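## Task

Put a small wheel, then another small wheel, then a large wheel onto the blue rod, in exactly that sequence, then set the rod down on the table gently, leaving the other rod empty. Once any wheel is on the rod, neither that wheel nor the rod may strike the table or any part not on the rod, or the task fails. At the end open the grippers and move them away; the result only counts if it stays in place without the robot holding it.

## Robot and tools

Robot: two six-joint arms, left_arm and right_arm, each with a parallel two-finger gripper and a wrist camera. Bases in the scene frame: left_arm at (-0.037, +0.362, +0.395), right_arm at (-0.004, -0.316, +0.395); both are tilted. A mounting frame behind the arms is a fixed obstacle. The arms must never collide or push against each other.

Scene frame: origin on the table surface midway between the arms, +x out across the table, +z up, left_arm on the +y side. The arm names do not indicate image sides. Positions are in metres, orientations are quaternions written w first (qw, qx, qy, qz). Gripper axes: fingers extend along the gripper's +z and close along its y. The reported end_effector_position is the point between the pads, roughly 1 cm inside the fingertips. Reported hand positions can be slightly wrong, more so at far reach, and arms often settle a centimetre or more short of the command, usually low.

Command row: exactly 16 numbers covering both arms, even if one stays still: left x, y, z, qw, qx, qy, qz, opening, then the same eight for right. x, y, z, qw..qz are an absolute target pose for that gripper in the scene frame, not an offset. Opening runs from -1 (closed) to +1 (fully open, 0.094 m). To hold something, command about 0.03 below the current grip_measured; a smaller gap grips more gently. To keep an arm still, resend the exact pose from the last result before it stopped, plus its intended opening, and reuse one fixed quaternion rather than the drifting reported one.

Tools:
- execute_actions(actions): a list of actions; each action is a list of up to 15 rows, each row played for one step of 1/30 s, the last row repeating to fill 15 steps (0.5 s per action). An empty list just reports state and images. Each step the command is limited to 70 mm and 16 degrees from the measured pose, so far targets take several actions. A target more than 0.6 m from the gripper's current position along any of its own axes is rejected for both arms; if the first action fails this or any action is malformed, nothing runs.
- move(target, speed, blocking): target is one 16-number row of absolute poses; both grippers travel straight toward them and finish together, taking 0.5 to 10 s (cut off at 10 s). speed in m/s, 0.002 to 0.5, default 0.25; rotation up to twice that in rad/s. Paths ignore obstacles and the other arm. Faster contact hits harder, and aiming beyond a contact presses harder. Opening is applied at the start. blocking=false returns after 0.5 s while motion continues; then use wait or stop before sending other motion.
- wait(seconds): 0 to 10; lets time pass with arms holding their last command, returning early if a move finishes.
- stop(): brakes a running move; it needs some stopping distance.
- zoom_image(camera, region): closer look at a region [x0, y0, x1, y1] in pixels (max 504 by 504) of cam_head_left, cam_head_right, cam_left_wrist or cam_right_wrist.
- show_instructions(): shows the reference image pages.
- read_manual(section): licence texts only.
- finished_scene(scene): ends the current scene (give its number) after the last command settles; irreversible. Replying without any tool call also ends things.

Results: a state line 'left_arm: … | right_arm: …' with each gripper's position and quaternion; grip_measured on the same scale as opening (readings may be off by about 1 mm); Joint positions with the last value being opening in metres; joint torques (offset and noisy); 'Hand target' lines showing where the controller is now heading. A move adds a 'move:' line: done, off_target, moving, held or fault, plus limits (paced = the target was clipped; held = a safety check blocked steps, after which the arm may speed up), and each gripper's distance to its target. 'pose unreachable' means a clearance check altered or blocked that arm's command. FAULT lines report arm stops. MOTOR HOT appears from 75 °C; at 90 °C the arm halts for 10 s, and at 100 °C it goes limp and drops. Holding loads heats motors, even while idle.

Joint ranges (rad): waist -2.618 to 3.054, shoulder 0 to 3.142, elbow 0 to 3.142, wrist pitch -1.571 to 1.571, wrist yaw -1.571 to 1.571, wrist roll -2.094 to 2.094.

Cameras: cam_head_left and cam_head_right are 896x504; the two wrist cameras are 504x504 fisheye. Calibration is supplied and may be off by a few degrees and millimetres.

Things to avoid: knocking or placing anything off the table, dropping or slamming parts, pushing hard, letting a threaded wheel or the rod bump the table or loose parts, and arm-to-arm contact. Finish with grippers open and withdrawn so the assembly rests on its own.

Each tool is called after "Call:" as a command line: name --argument value for each argument, lists and objects as JSON in quotes; but a table of rows of numbers goes row by row, as --pt "numbers of a row", without its own name.

Reference images:

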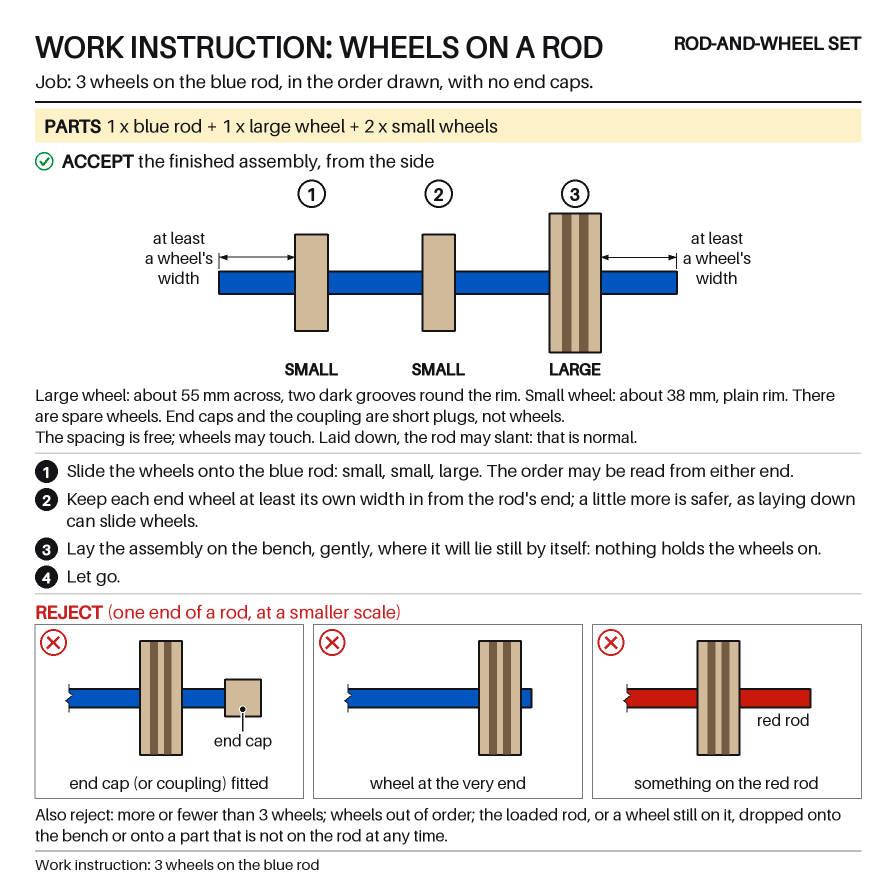

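## Session

Call:
execute_actions --actions '[]'

Scene clock: 0.00 s.
left_arm: end_effector_position=(+0.1859, +0.0897, +0.1049) grip_measured=-0.984 end_effector_quat_wxyz=(+0.043, +0.362, +0.929, +0.067) | right_arm: end_effector_position=(+0.6810, -0.2168, +0.2528) grip_measured=+1.000 end_effector_quat_wxyz=(-0.045, +0.739, +0.501, +0.448)
Joint positions: left_arm=[-0.678  2.562  1.123  0.391 -1.022  0.265  0.001] | right_arm=[ 0.34   2.081  1.847  0.002 -0.035  1.68   0.094]
Joint velocities: left_arm=[ 0.002 -0.017  0.002  0.007 -0.037 -0.022  0.001] | right_arm=[-0.002  0.017  0.007 -0.037  0.007 -0.037  0.   ]
Joint torques (N m, as the arm reports them, + toward a larger angle): no reading
Motor temperatures (°C, as the motors report them): left_arm=[27 26 29 29 30 29] | right_arm=[27 28 30 27 30 28]
Hand target (left_arm): +0.187, +0.084, +0.110; +0.050, +0.364, +0.928, +0.062
Hand target (right_arm): +0.684, -0.211, +0.264; -0.048, +0.732, +0.502, +0.458

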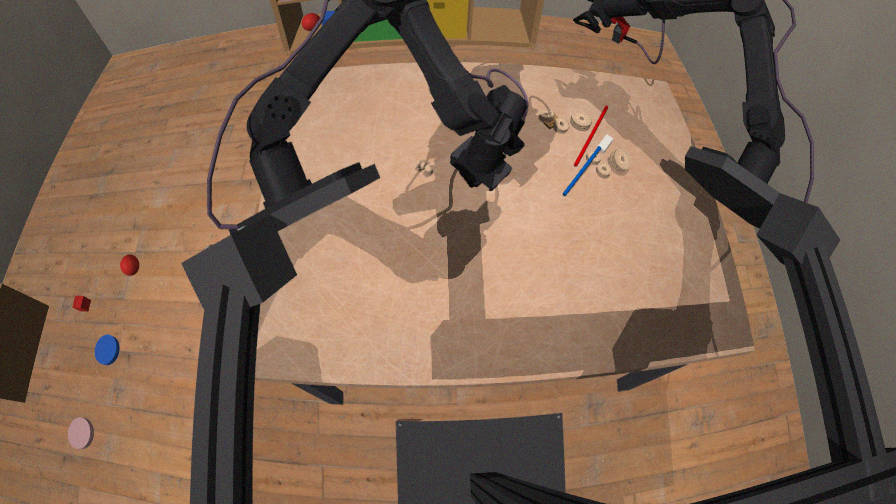

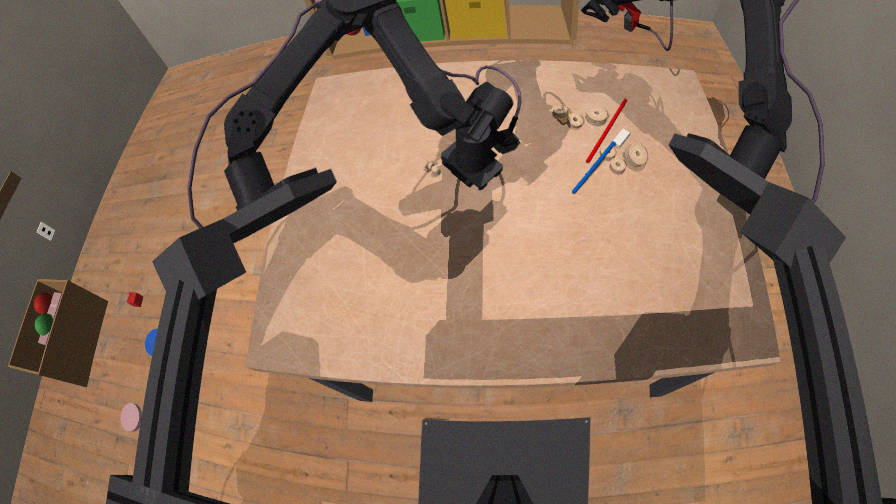

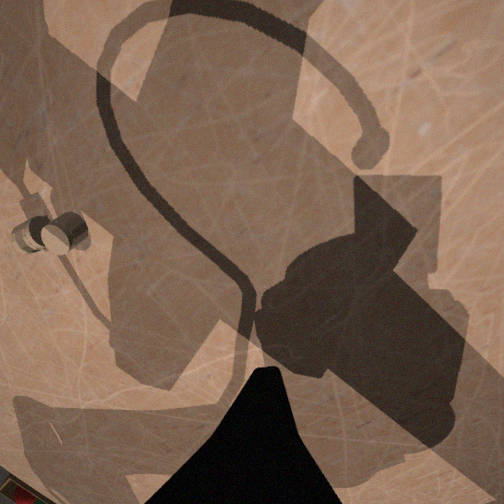

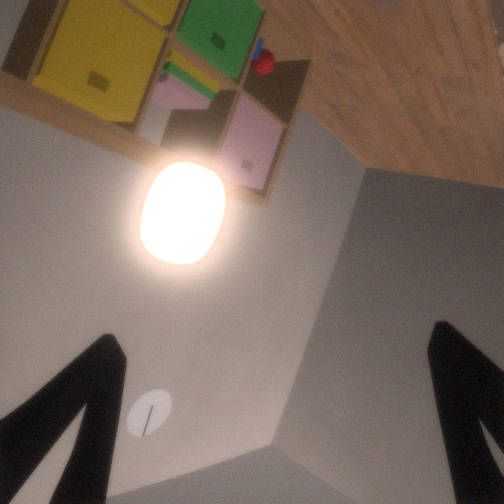

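Call:
zoom_image --camera "cam_head_right" --region '[520, 80, 680, 210]'

Call:
zoom_image --camera "cam_head_left" --region '[510, 80, 670, 210]'

Region (520, 80, 680, 210) of cam_head_right's 896x504 image, scaled by 3.150, with more detail than that image has; it fills the top 410 rows of this view, and the rest is white.

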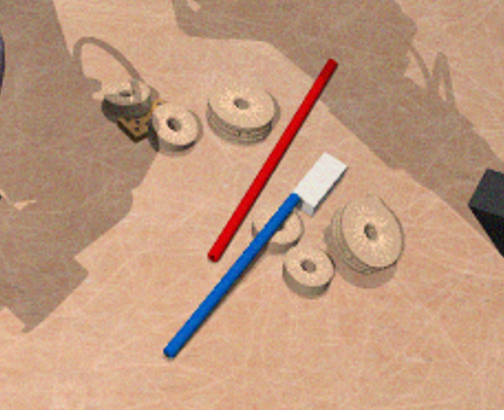

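Region (510, 80, 670, 210) of cam_head_left's 896x504 image, scaled by 3.150, with more detail than that image has; it fills the top 410 rows of this view, and the rest is white.

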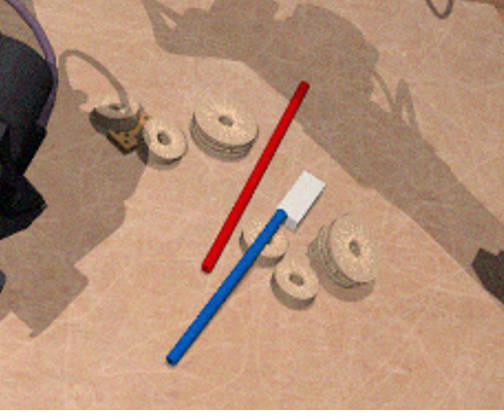

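Call:
move --target '[0.18,0.15,0.18,0.043,0.362,0.929,0.067,1, 0.30,-0.20,0.25,0,0.36,0.93,0,1]'

Scene clock: 4.07 s.
left_arm: end_effector_position=(+0.1831, +0.1499, +0.1719) grip_measured=+1.000 end_effector_quat_wxyz=(+0.039, +0.356, +0.931, +0.068) | right_arm: end_effector_position=(+0.3063, -0.2097, +0.2487) grip_measured=+1.000 end_effector_quat_wxyz=(-0.002, +0.373, +0.928, +0.008)
Joint positions: left_arm=[-0.744  2.237  0.814  0.252 -1.053  0.117  0.094] | right_arm=[ 0.729  1.734  0.836 -0.306  0.881  1.194  0.094]
Joint velocities: left_arm=[-0.007  0.007  0.007  0.051  0.007  0.022  0.   ] | right_arm=[ 0.002 -0.012 -0.007  0.007  0.007  0.007  0.   ]
Joint torques (N m, as the arm reports them, + toward a larger angle): left_arm=[-8.34 -6.94 -1.11  0.07 -0.16 -0.09] | right_arm=[ 6.37 -3.99  2.07 -0.31  0.15  0.05]
Motor temperatures (°C, as the motors report them): left_arm=[28 27 29 29 30 29] | right_arm=[27 28 30 27 30 28]
Hand target (left_arm): +0.181, +0.151, +0.179; +0.044, +0.362, +0.929, +0.067
Hand target (right_arm): +0.299, -0.208, +0.251; -0.001, +0.357, +0.934, +0.002
Off the commanded pose (left_arm): 0.009 m, 1 deg.
Off the commanded pose (right_arm): 0.012 m, 2 deg.
move: off_target (right_arm)
camera_calibration (this result's frames):
cam_left_wrist: T_world_to_cam=[[-0.741349, -0.636899, -0.211566, 0.267613], [-0.650517, 0.60444, 0.459869, -0.0137818], [-0.165011, 0.478551, -0.862415, 0.207248], [0, 0, 0, 1]] pos_world=[0.223628, 0.0795941, 0.24169]
cam_right_wrist: T_world_to_cam=[[-0.755895, -0.652012, -0.0591975, 0.115053], [-0.52736, 0.552803, 0.645213, 0.146254], [-0.387962, 0.518932, -0.761706, 0.518564], [0, 0, 0, 1]] pos_world=[0.36528, -0.274933, 0.307439]

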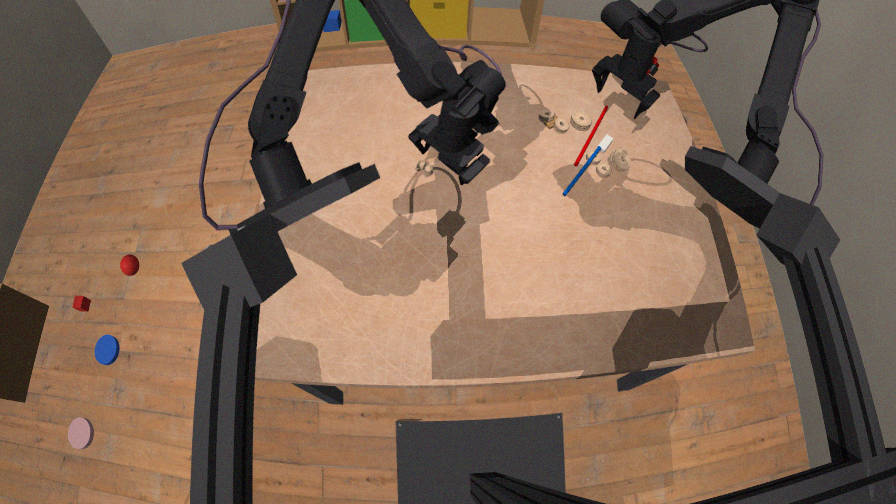

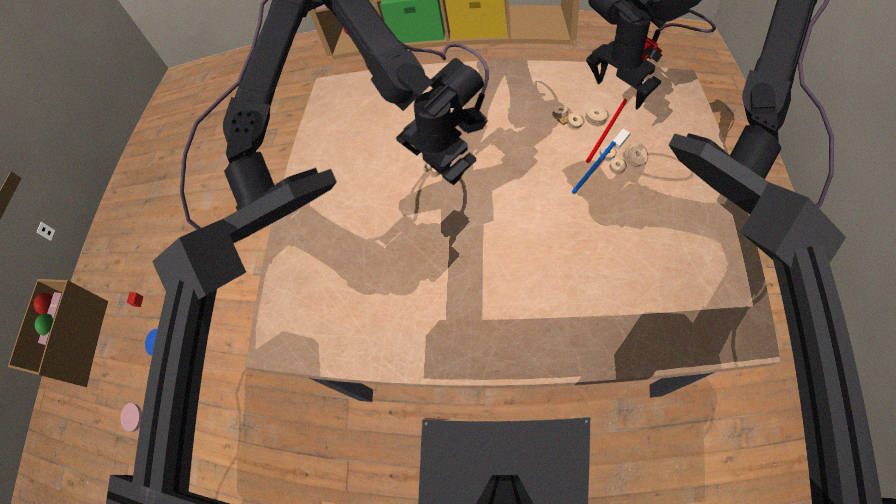

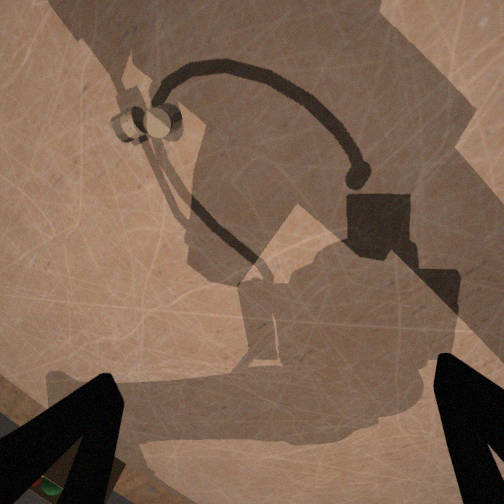

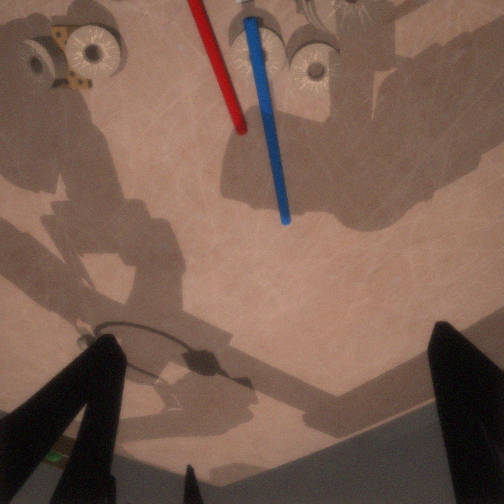

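Call:
move --target '[0.262,-0.15,0.08,0,0.323,0.947,0,1, 0.42,-0.36,0.25,0,0.36,0.93,0,1]'

Scene clock: 6.93 s.
left_arm: end_effector_position=(+0.2708, -0.1395, +0.0799) grip_measured=+1.000 end_effector_quat_wxyz=(+0.097, +0.305, +0.941, -0.111) | right_arm: end_effector_position=(+0.4152, -0.3520, +0.2412) grip_measured=+1.000 end_effector_quat_wxyz=(-0.008, +0.359, +0.933, -0.004)
Joint positions: left_arm=[-0.741  3.146  2.439 -0.179 -0.723  0.217  0.094] | right_arm=[ 0.343  1.533  1.172 -0.534  0.7    0.714  0.094]
Joint velocities: left_arm=[ 0.017 -0.012 -0.007 -0.007 -0.051  0.066  0.   ] | right_arm=[-0.007  0.002  0.002 -0.007 -0.037  0.022  0.   ]
Joint torques (N m, as the arm reports them, + toward a larger angle): left_arm=[-12.71  -8.35   1.27   0.61   0.19   0.11] | right_arm=[ 3.72 -8.26  5.79 -0.2  -0.05  0.01]
Motor temperatures (°C, as the motors report them): left_arm=[28 27 29 29 30 29] | right_arm=[27 28 30 27 30 28]
Hand target (left_arm): +0.257, -0.148, +0.084; +0.096, +0.318, +0.935, -0.123
Hand target (right_arm): +0.422, -0.356, +0.248; -0.002, +0.362, +0.932, +0.001
Off the commanded pose (left_arm): 0.014 m, 17 deg; orientation clipped at the last step of the last action.
Off the commanded pose (right_arm): 0.013 m, 1 deg.
joint sent to its limit (left arm) — the command would take joint 2 (shoulder) past its upper limit, so that joint was sent only as far as its limit.
move: off_target (left_arm, right_arm); limits=paced
camera_calibration (this result's frames):
cam_left_wrist: T_world_to_cam=[[-0.686951, -0.724039, 0.0621844, 0.080065], [-0.698313, 0.681376, 0.219285, 0.303403], [-0.201142, 0.107214, -0.973677, 0.2477], [0, 0, 0, 1]] pos_world=[0.316694, -0.175318, 0.16967]
cam_right_wrist: T_world_to_cam=[[-0.73749, -0.674637, -0.0311976, 0.0817594], [-0.529935, 0.549435, 0.64598, 0.286888], [-0.418661, 0.492937, -0.762717, 0.632803], [0, 0, 0, 1]] pos_world=[0.477259, -0.414401, 0.299876]

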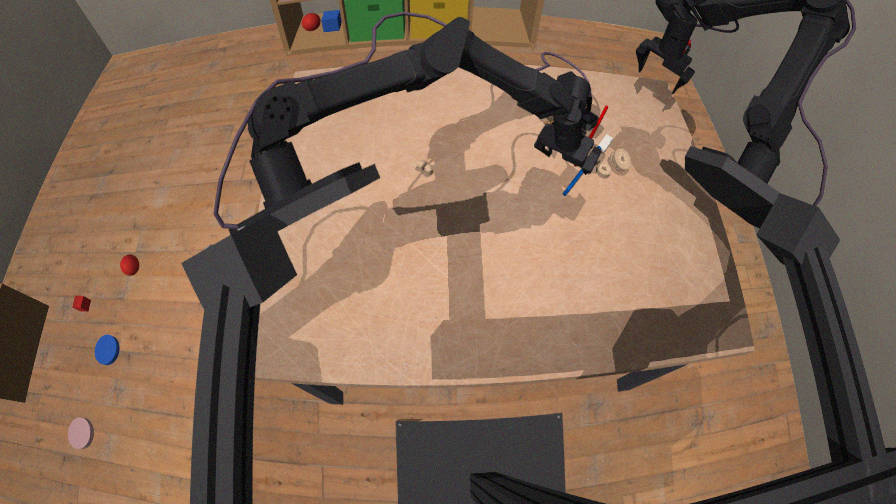

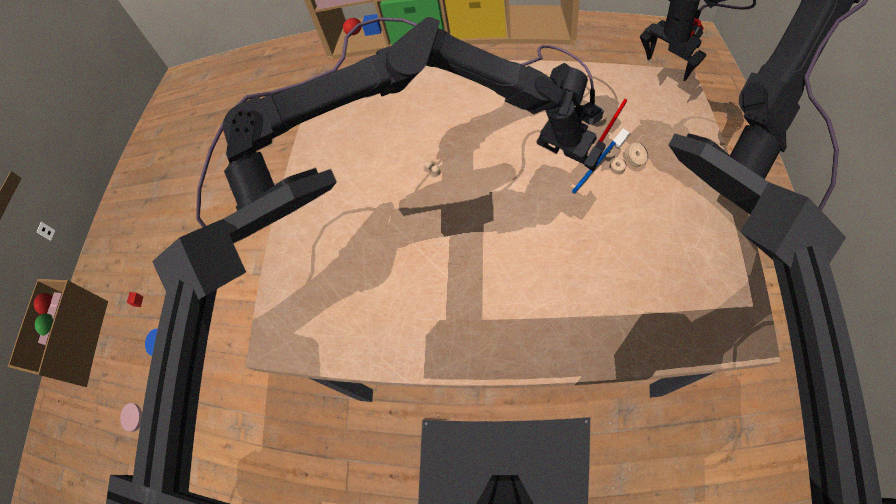

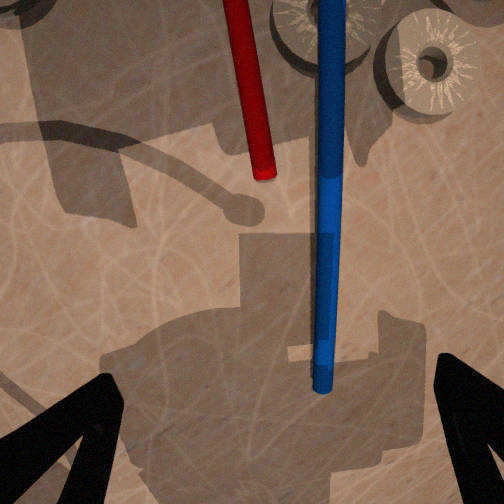

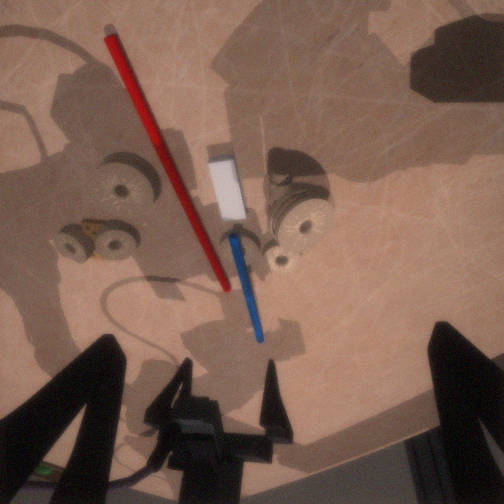

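Call:
move --target '[0.15,0.15,0.2,0,0.323,0.947,0,1, 0.259,-0.164,0.07,0,0.33,0.944,0,-0.1]'

Scene clock: 9.27 s.
left_arm: end_effector_position=(+0.1554, +0.1505, +0.1900) grip_measured=+1.000 end_effector_quat_wxyz=(-0.004, +0.318, +0.948, +0.002) | right_arm: end_effector_position=(+0.2480, -0.1739, +0.0719) grip_measured=-0.098 end_effector_quat_wxyz=(-0.014, +0.330, +0.944, -0.004)
Joint positions: left_arm=[-0.778  2.144  0.753  0.099 -0.911 -0.084  0.094] | right_arm=[0.412 2.381 0.878 0.545 0.738 0.733 0.042]
Joint velocities: left_arm=[-0.007  0.017  0.012  0.051 -0.037 -0.007  0.   ] | right_arm=[-0.007 -0.027 -0.007 -0.022 -0.037 -0.022 -0.   ]
Joint torques (N m, as the arm reports them, + toward a larger angle): left_arm=[-7.93 -6.57 -0.62 -0.01 -0.07 -0.09] | right_arm=[ 6.9  -4.92  0.36  0.11  0.11 -0.03]
Motor temperatures (°C, as the motors report them): left_arm=[29 28 29 29 30 29] | right_arm=[28 28 30 27 30 28]
Hand target (left_arm): +0.155, +0.151, +0.197; +0.002, +0.323, +0.946, +0.000
Hand target (right_arm): +0.257, -0.168, +0.074; +0.000, +0.330, +0.944, -0.000
Off the commanded pose (left_arm): 0.011 m, 1 deg.
Off the commanded pose (right_arm): 0.015 m, 2 deg.
move: off_target (left_arm, right_arm)
camera_calibration (this result's frames):
cam_left_wrist: T_world_to_cam=[[-0.70166, -0.710265, -0.0565475, 0.226673], [-0.642814, 0.596793, 0.480238, -0.0444475], [-0.307349, 0.373313, -0.875314, 0.258341], [0, 0, 0, 1]] pos_world=[0.209876, 0.0910816, 0.260292]
cam_right_wrist: T_world_to_cam=[[-0.693976, -0.719488, -0.0270947, 0.0544458], [-0.556544, 0.512175, 0.654168, 0.209296], [-0.456789, 0.469057, -0.755864, 0.350662], [0, 0, 0, 1]] pos_world=[0.314445, -0.232503, 0.129613]

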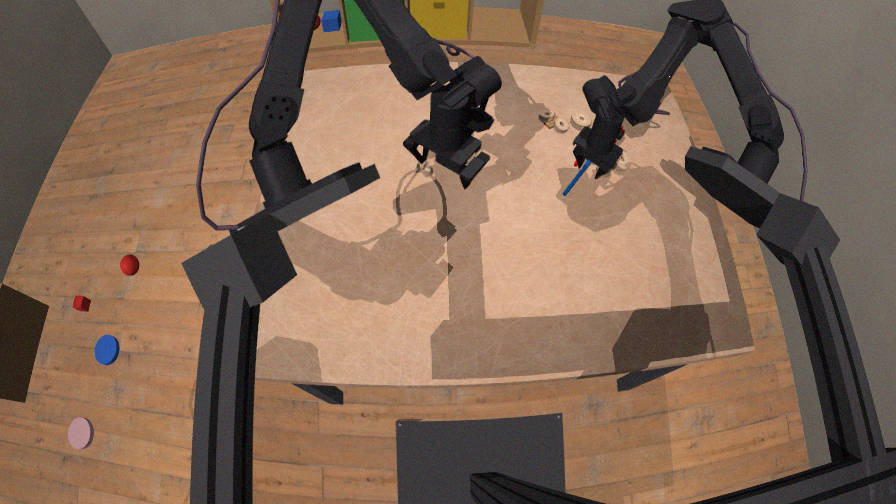

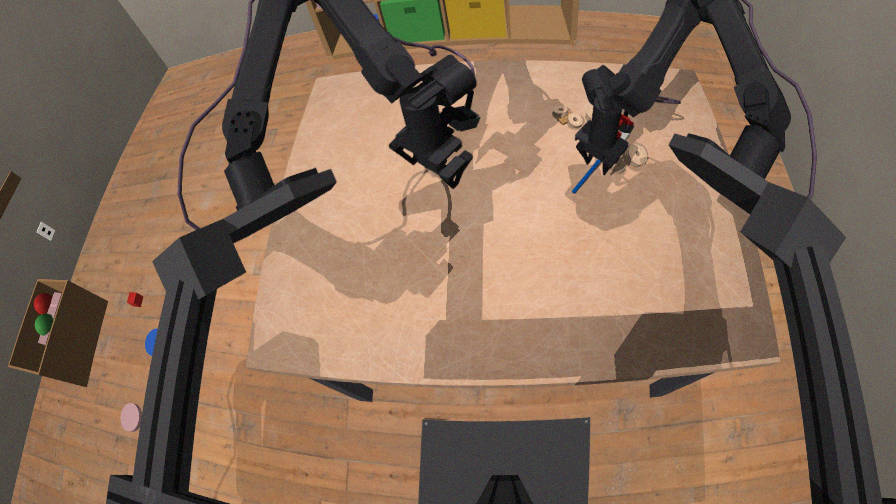

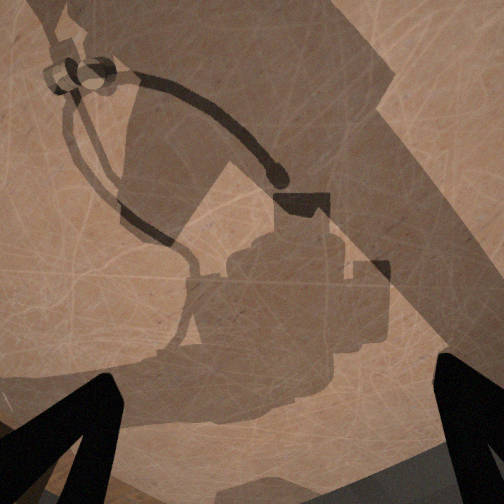

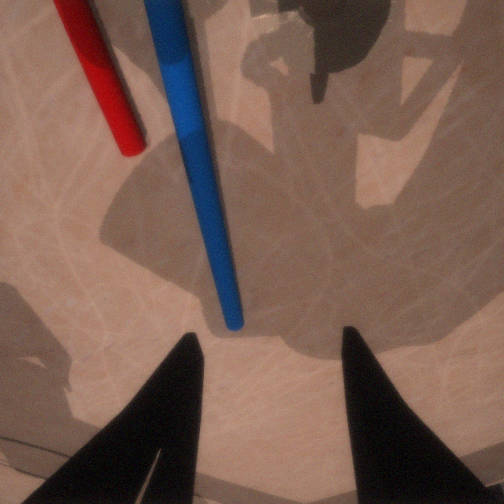

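Call:
move --target '[0.15,0.15,0.2,0,0.323,0.947,0,1, 0.273,-0.149,0.04,0,0.33,0.944,0,-0.2]' --speed 0.1

Scene clock: 10.23 s.
left_arm: end_effector_position=(+0.1523, +0.1487, +0.1937) grip_measured=+1.000 end_effector_quat_wxyz=(-0.004, +0.317, +0.949, +0.000) | right_arm: end_effector_position=(+0.2764, -0.1521, +0.0428) grip_measured=-0.198 end_effector_quat_wxyz=(+0.006, +0.339, +0.941, +0.001)
Joint positions: left_arm=[-0.794  2.144  0.753  0.081 -0.913 -0.111  0.094] | right_arm=[0.403 2.498 1.06  0.543 0.738 0.705 0.038]
Joint velocities: left_arm=[-0.002 -0.007 -0.007 -0.051 -0.081 -0.066  0.   ] | right_arm=[-0.007 -0.012  0.022 -0.081  0.037 -0.007 -0.   ]
Joint torques (N m, as the arm reports them, + toward a larger angle): left_arm=[-7.86 -6.37 -0.71  0.01 -0.1  -0.07] | right_arm=[ 6.49 -4.68  0.78 -0.22 -0.03 -0.03]
Motor temperatures (°C, as the motors report them): left_arm=[29 28 29 29 30 29] | right_arm=[28 28 30 27 30 28]
Hand target (left_arm): +0.150, +0.150, +0.200; +0.000, +0.323, +0.946, -0.000
Hand target (right_arm): +0.273, -0.148, +0.040; +0.000, +0.330, +0.944, -0.000
Off the commanded pose (left_arm): 0.007 m, 1 deg.
Off the commanded pose (right_arm): 0.005 m, 1 deg.
move: done
camera_calibration (this result's frames):
cam_left_wrist: T_world_to_cam=[[-0.69908, -0.713047, -0.0533952, 0.222834], [-0.644448, 0.595947, 0.479097, -0.0465056], [-0.309798, 0.369338, -0.876136, 0.262452], [0, 0, 0, 1]] pos_world=[0.207115, 0.0896725, 0.264123]
cam_right_wrist: T_world_to_cam=[[-0.706503, -0.705678, -0.0535939, 0.0957099], [-0.573065, 0.526008, 0.62842, 0.2407], [-0.415272, 0.474693, -0.776026, 0.321707], [0, 0, 0, 1]] pos_world=[0.339152, -0.211782, 0.103522]

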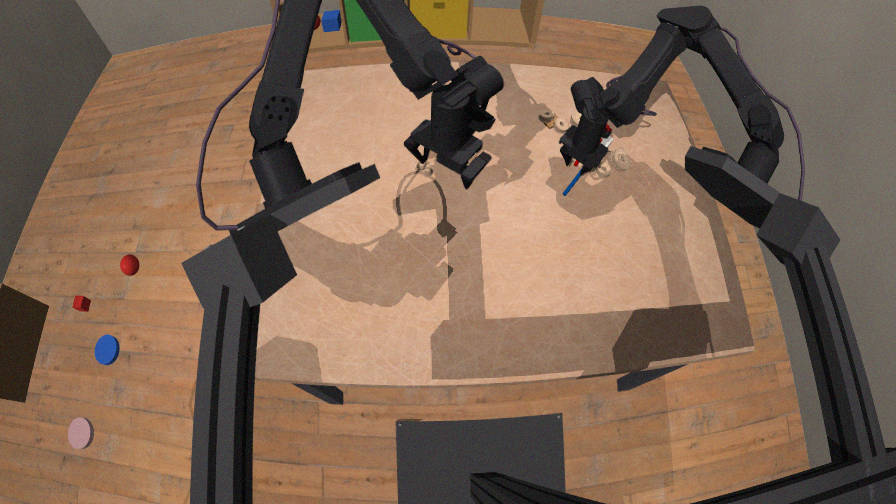

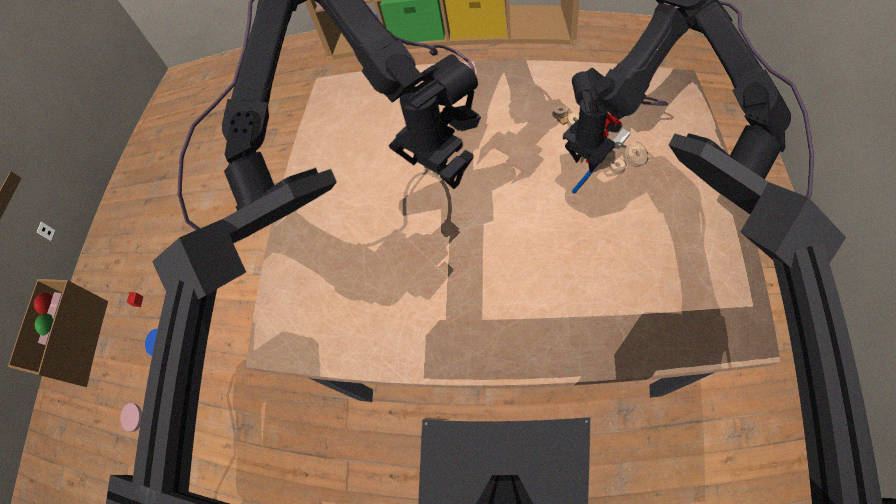

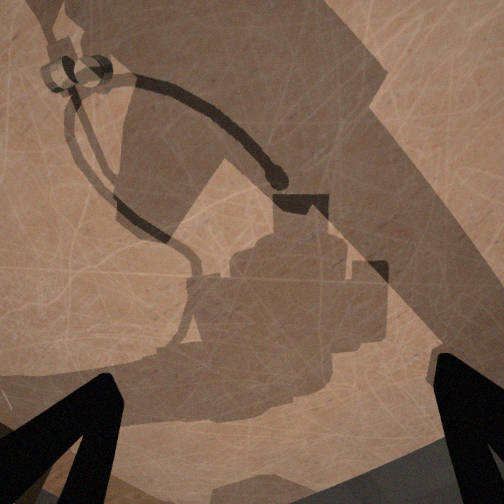

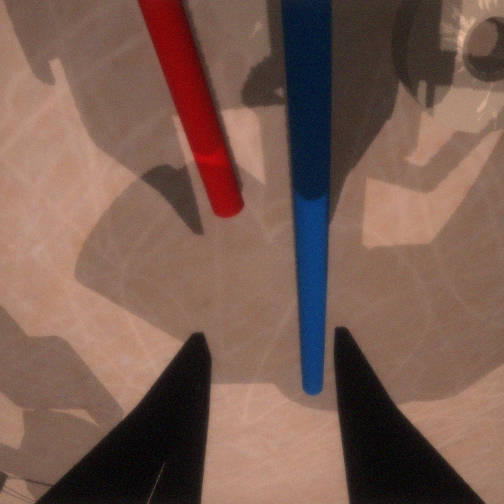

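Call:
move --target '[0.15,0.15,0.2,0,0.323,0.947,0,1, 0.264,-0.159,0.03,0,0.33,0.944,0,-0.3]' --speed 0.05

Call:
move --target '[0.15,0.15,0.2,0,0.323,0.947,0,1, 0.264,-0.159,0.010,0,0.33,0.944,0,-0.3]' --speed 0.05

Scene clock: 11.23 s.
left_arm: end_effector_position=(+0.1521, +0.1490, +0.1937) grip_measured=+1.000 end_effector_quat_wxyz=(-0.005, +0.316, +0.949, +0.001) | right_arm: end_effector_position=(+0.2725, -0.1626, +0.0305) grip_measured=-0.298 end_effector_quat_wxyz=(+0.003, +0.337, +0.941, -0.003)
Joint positions: left_arm=[-0.794  2.144  0.753  0.079 -0.913 -0.114  0.094] | right_arm=[0.361 2.513 1.06  0.576 0.716 0.664 0.033]
Joint velocities: left_arm=[-0.017  0.002 -0.002  0.007  0.007  0.037  0.   ] | right_arm=[ 0.002  0.002 -0.007 -0.022 -0.037 -0.037 -0.001]
Joint torques (N m, as the arm reports them, + toward a larger angle): left_arm=[-7.8  -6.35 -0.66 -0.03 -0.06 -0.05] | right_arm=[ 5.99 -4.72 -1.87  0.11 -0.02 -0.06]
Motor temperatures (°C, as the motors report them): left_arm=[29 28 29 29 30 29] | right_arm=[28 28 30 27 30 28]
Hand target (left_arm): +0.150, +0.150, +0.200; +0.000, +0.323, +0.946, -0.000
Hand target (right_arm): +0.264, -0.159, +0.030; -0.001, +0.330, +0.944, +0.000
Off the commanded pose (left_arm): 0.007 m, 1 deg.
Off the commanded pose (right_arm): 0.009 m, 1 deg.
move: done
camera_calibration (this result's frames):
cam_left_wrist: T_world_to_cam=[[-0.698784, -0.71331, -0.0537538, 0.222958], [-0.644366, 0.595048, 0.480323, -0.0469829], [-0.310633, 0.370279, -0.875443, 0.262107], [0, 0, 0, 1]] pos_world=[0.206945, 0.0899425, 0.264012]
cam_right_wrist: T_world_to_cam=[[-0.703422, -0.709368, -0.0446553, 0.0831938], [-0.57047, 0.525978, 0.630802, 0.250931], [-0.423983, 0.469195, -0.774658, 0.316983], [0, 0, 0, 1]] pos_world=[0.336065, -0.221696, 0.0909809]

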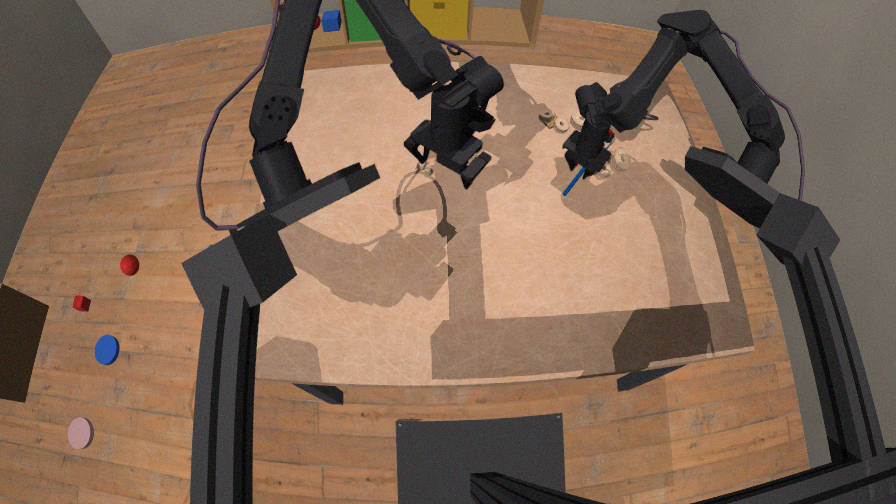

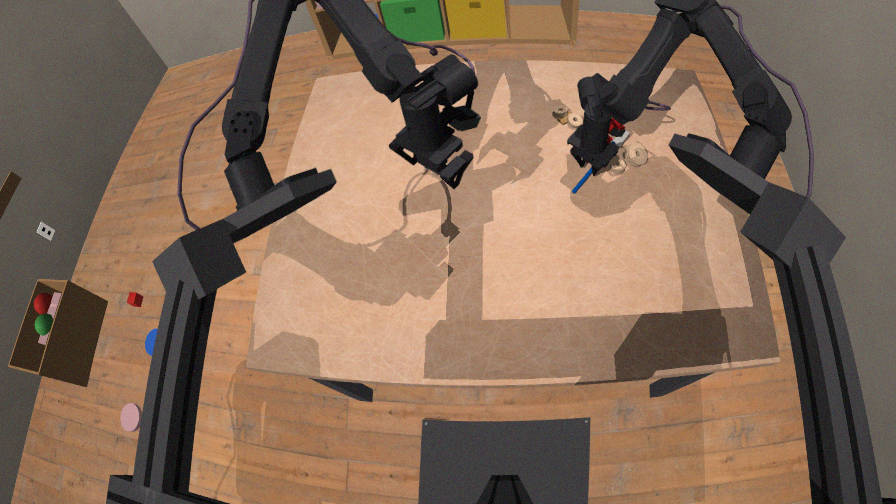

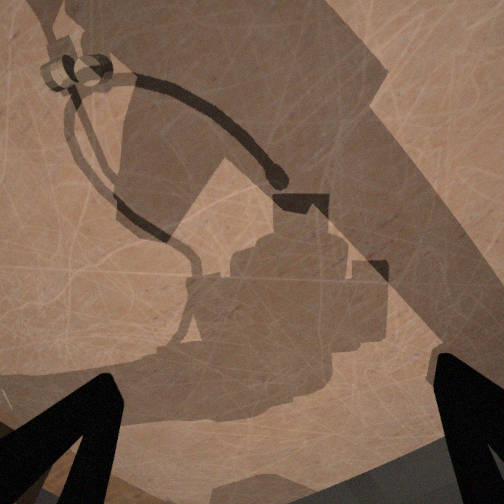

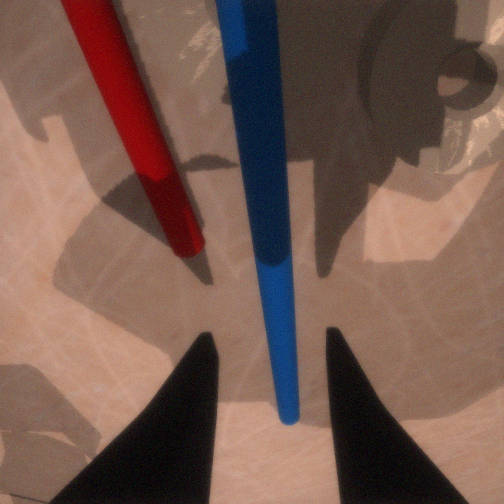

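Scene clock: 11.97 s.
left_arm: end_effector_position=(+0.1521, +0.1491, +0.1937) grip_measured=+1.000 end_effector_quat_wxyz=(-0.005, +0.316, +0.949, +0.001) | right_arm: end_effector_position=(+0.2596, -0.1633, +0.0143) grip_measured=-0.298 end_effector_quat_wxyz=(-0.007, +0.327, +0.945, -0.006)
Joint positions: left_arm=[-0.794  2.144  0.753  0.079 -0.913 -0.114  0.094] | right_arm=[0.33  2.567 1.085 0.596 0.696 0.63  0.033]
Joint velocities: left_arm=[-0.002  0.007 -0.007 -0.051 -0.066 -0.007  0.   ] | right_arm=[-0.002 -0.012 -0.007 -0.037 -0.051 -0.022  0.   ]
Joint torques (N m, as the arm reports them, + toward a larger angle): left_arm=[-7.81 -6.36 -0.67 -0.01 -0.06 -0.08] | right_arm=[ 6.04 -4.27  0.5   0.13 -0.1  -0.03]
Motor temperatures (°C, as the motors report them): left_arm=[29 28 29 29 30 29] | right_arm=[28 28 30 27 30 28]
Hand target (left_arm): +0.150, +0.150, +0.200; +0.000, +0.323, +0.946, +0.000
Hand target (right_arm): +0.264, -0.159, +0.011; -0.000, +0.330, +0.944, +0.000
Off the commanded pose (left_arm): 0.007 m, 1 deg.
Off the commanded pose (right_arm): 0.007 m, 1 deg.
move: done
camera_calibration (this result's frames):
cam_left_wrist: T_world_to_cam=[[-0.698773, -0.713293, -0.0541346, 0.223096], [-0.64449, 0.594917, 0.480319, -0.0469429], [-0.310402, 0.370523, -0.875422, 0.262028], [0, 0, 0, 1]] pos_world=[0.206973, 0.0899722, 0.264009]
cam_right_wrist: T_world_to_cam=[[-0.689064, -0.724094, -0.0296636, 0.0665653], [-0.567107, 0.513283, 0.644151, 0.251046], [-0.4512, 0.460684, -0.764323, 0.304794], [0, 0, 0, 1]] pos_world=[0.325761, -0.221072, 0.0732238]

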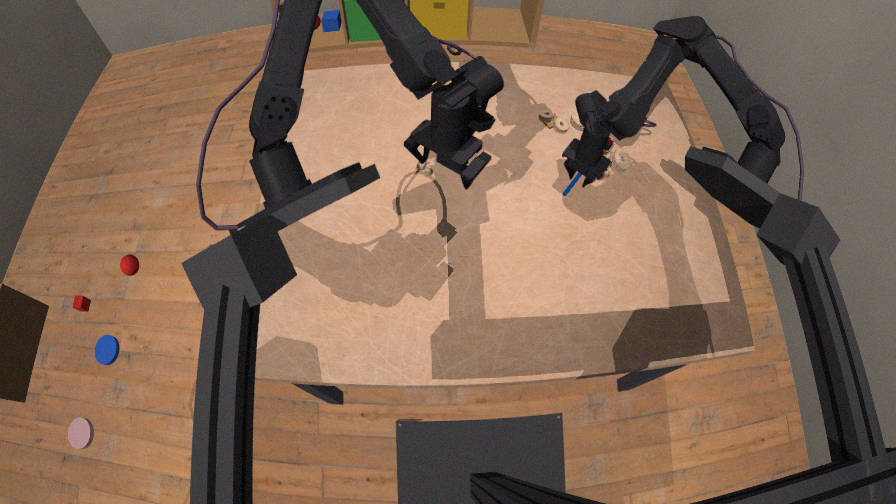

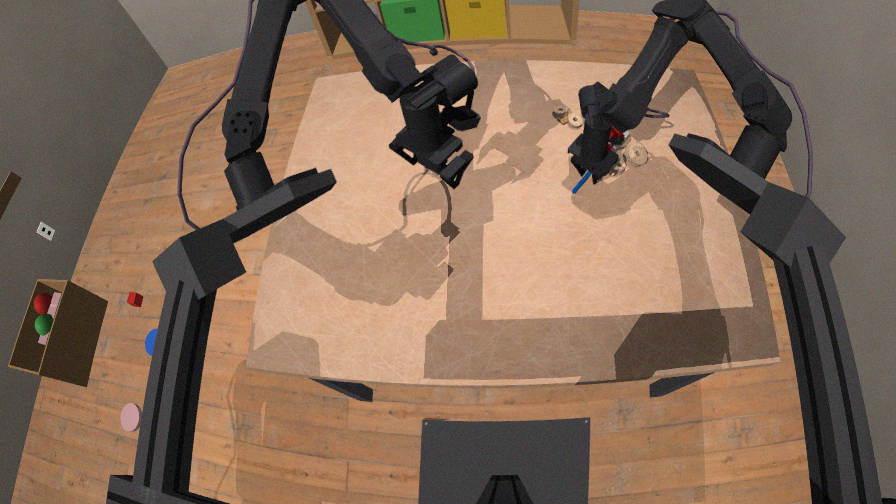

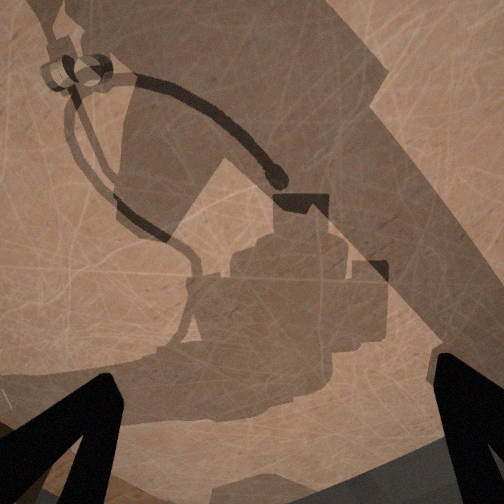

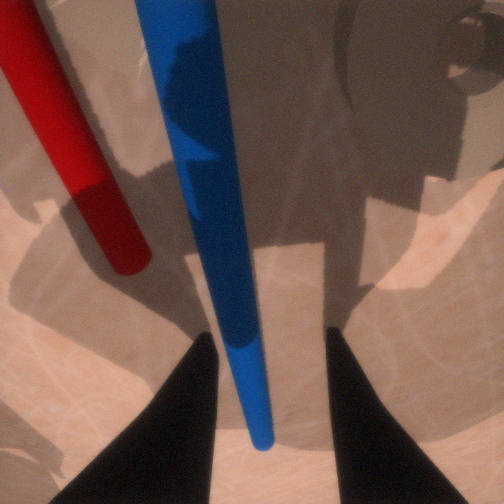

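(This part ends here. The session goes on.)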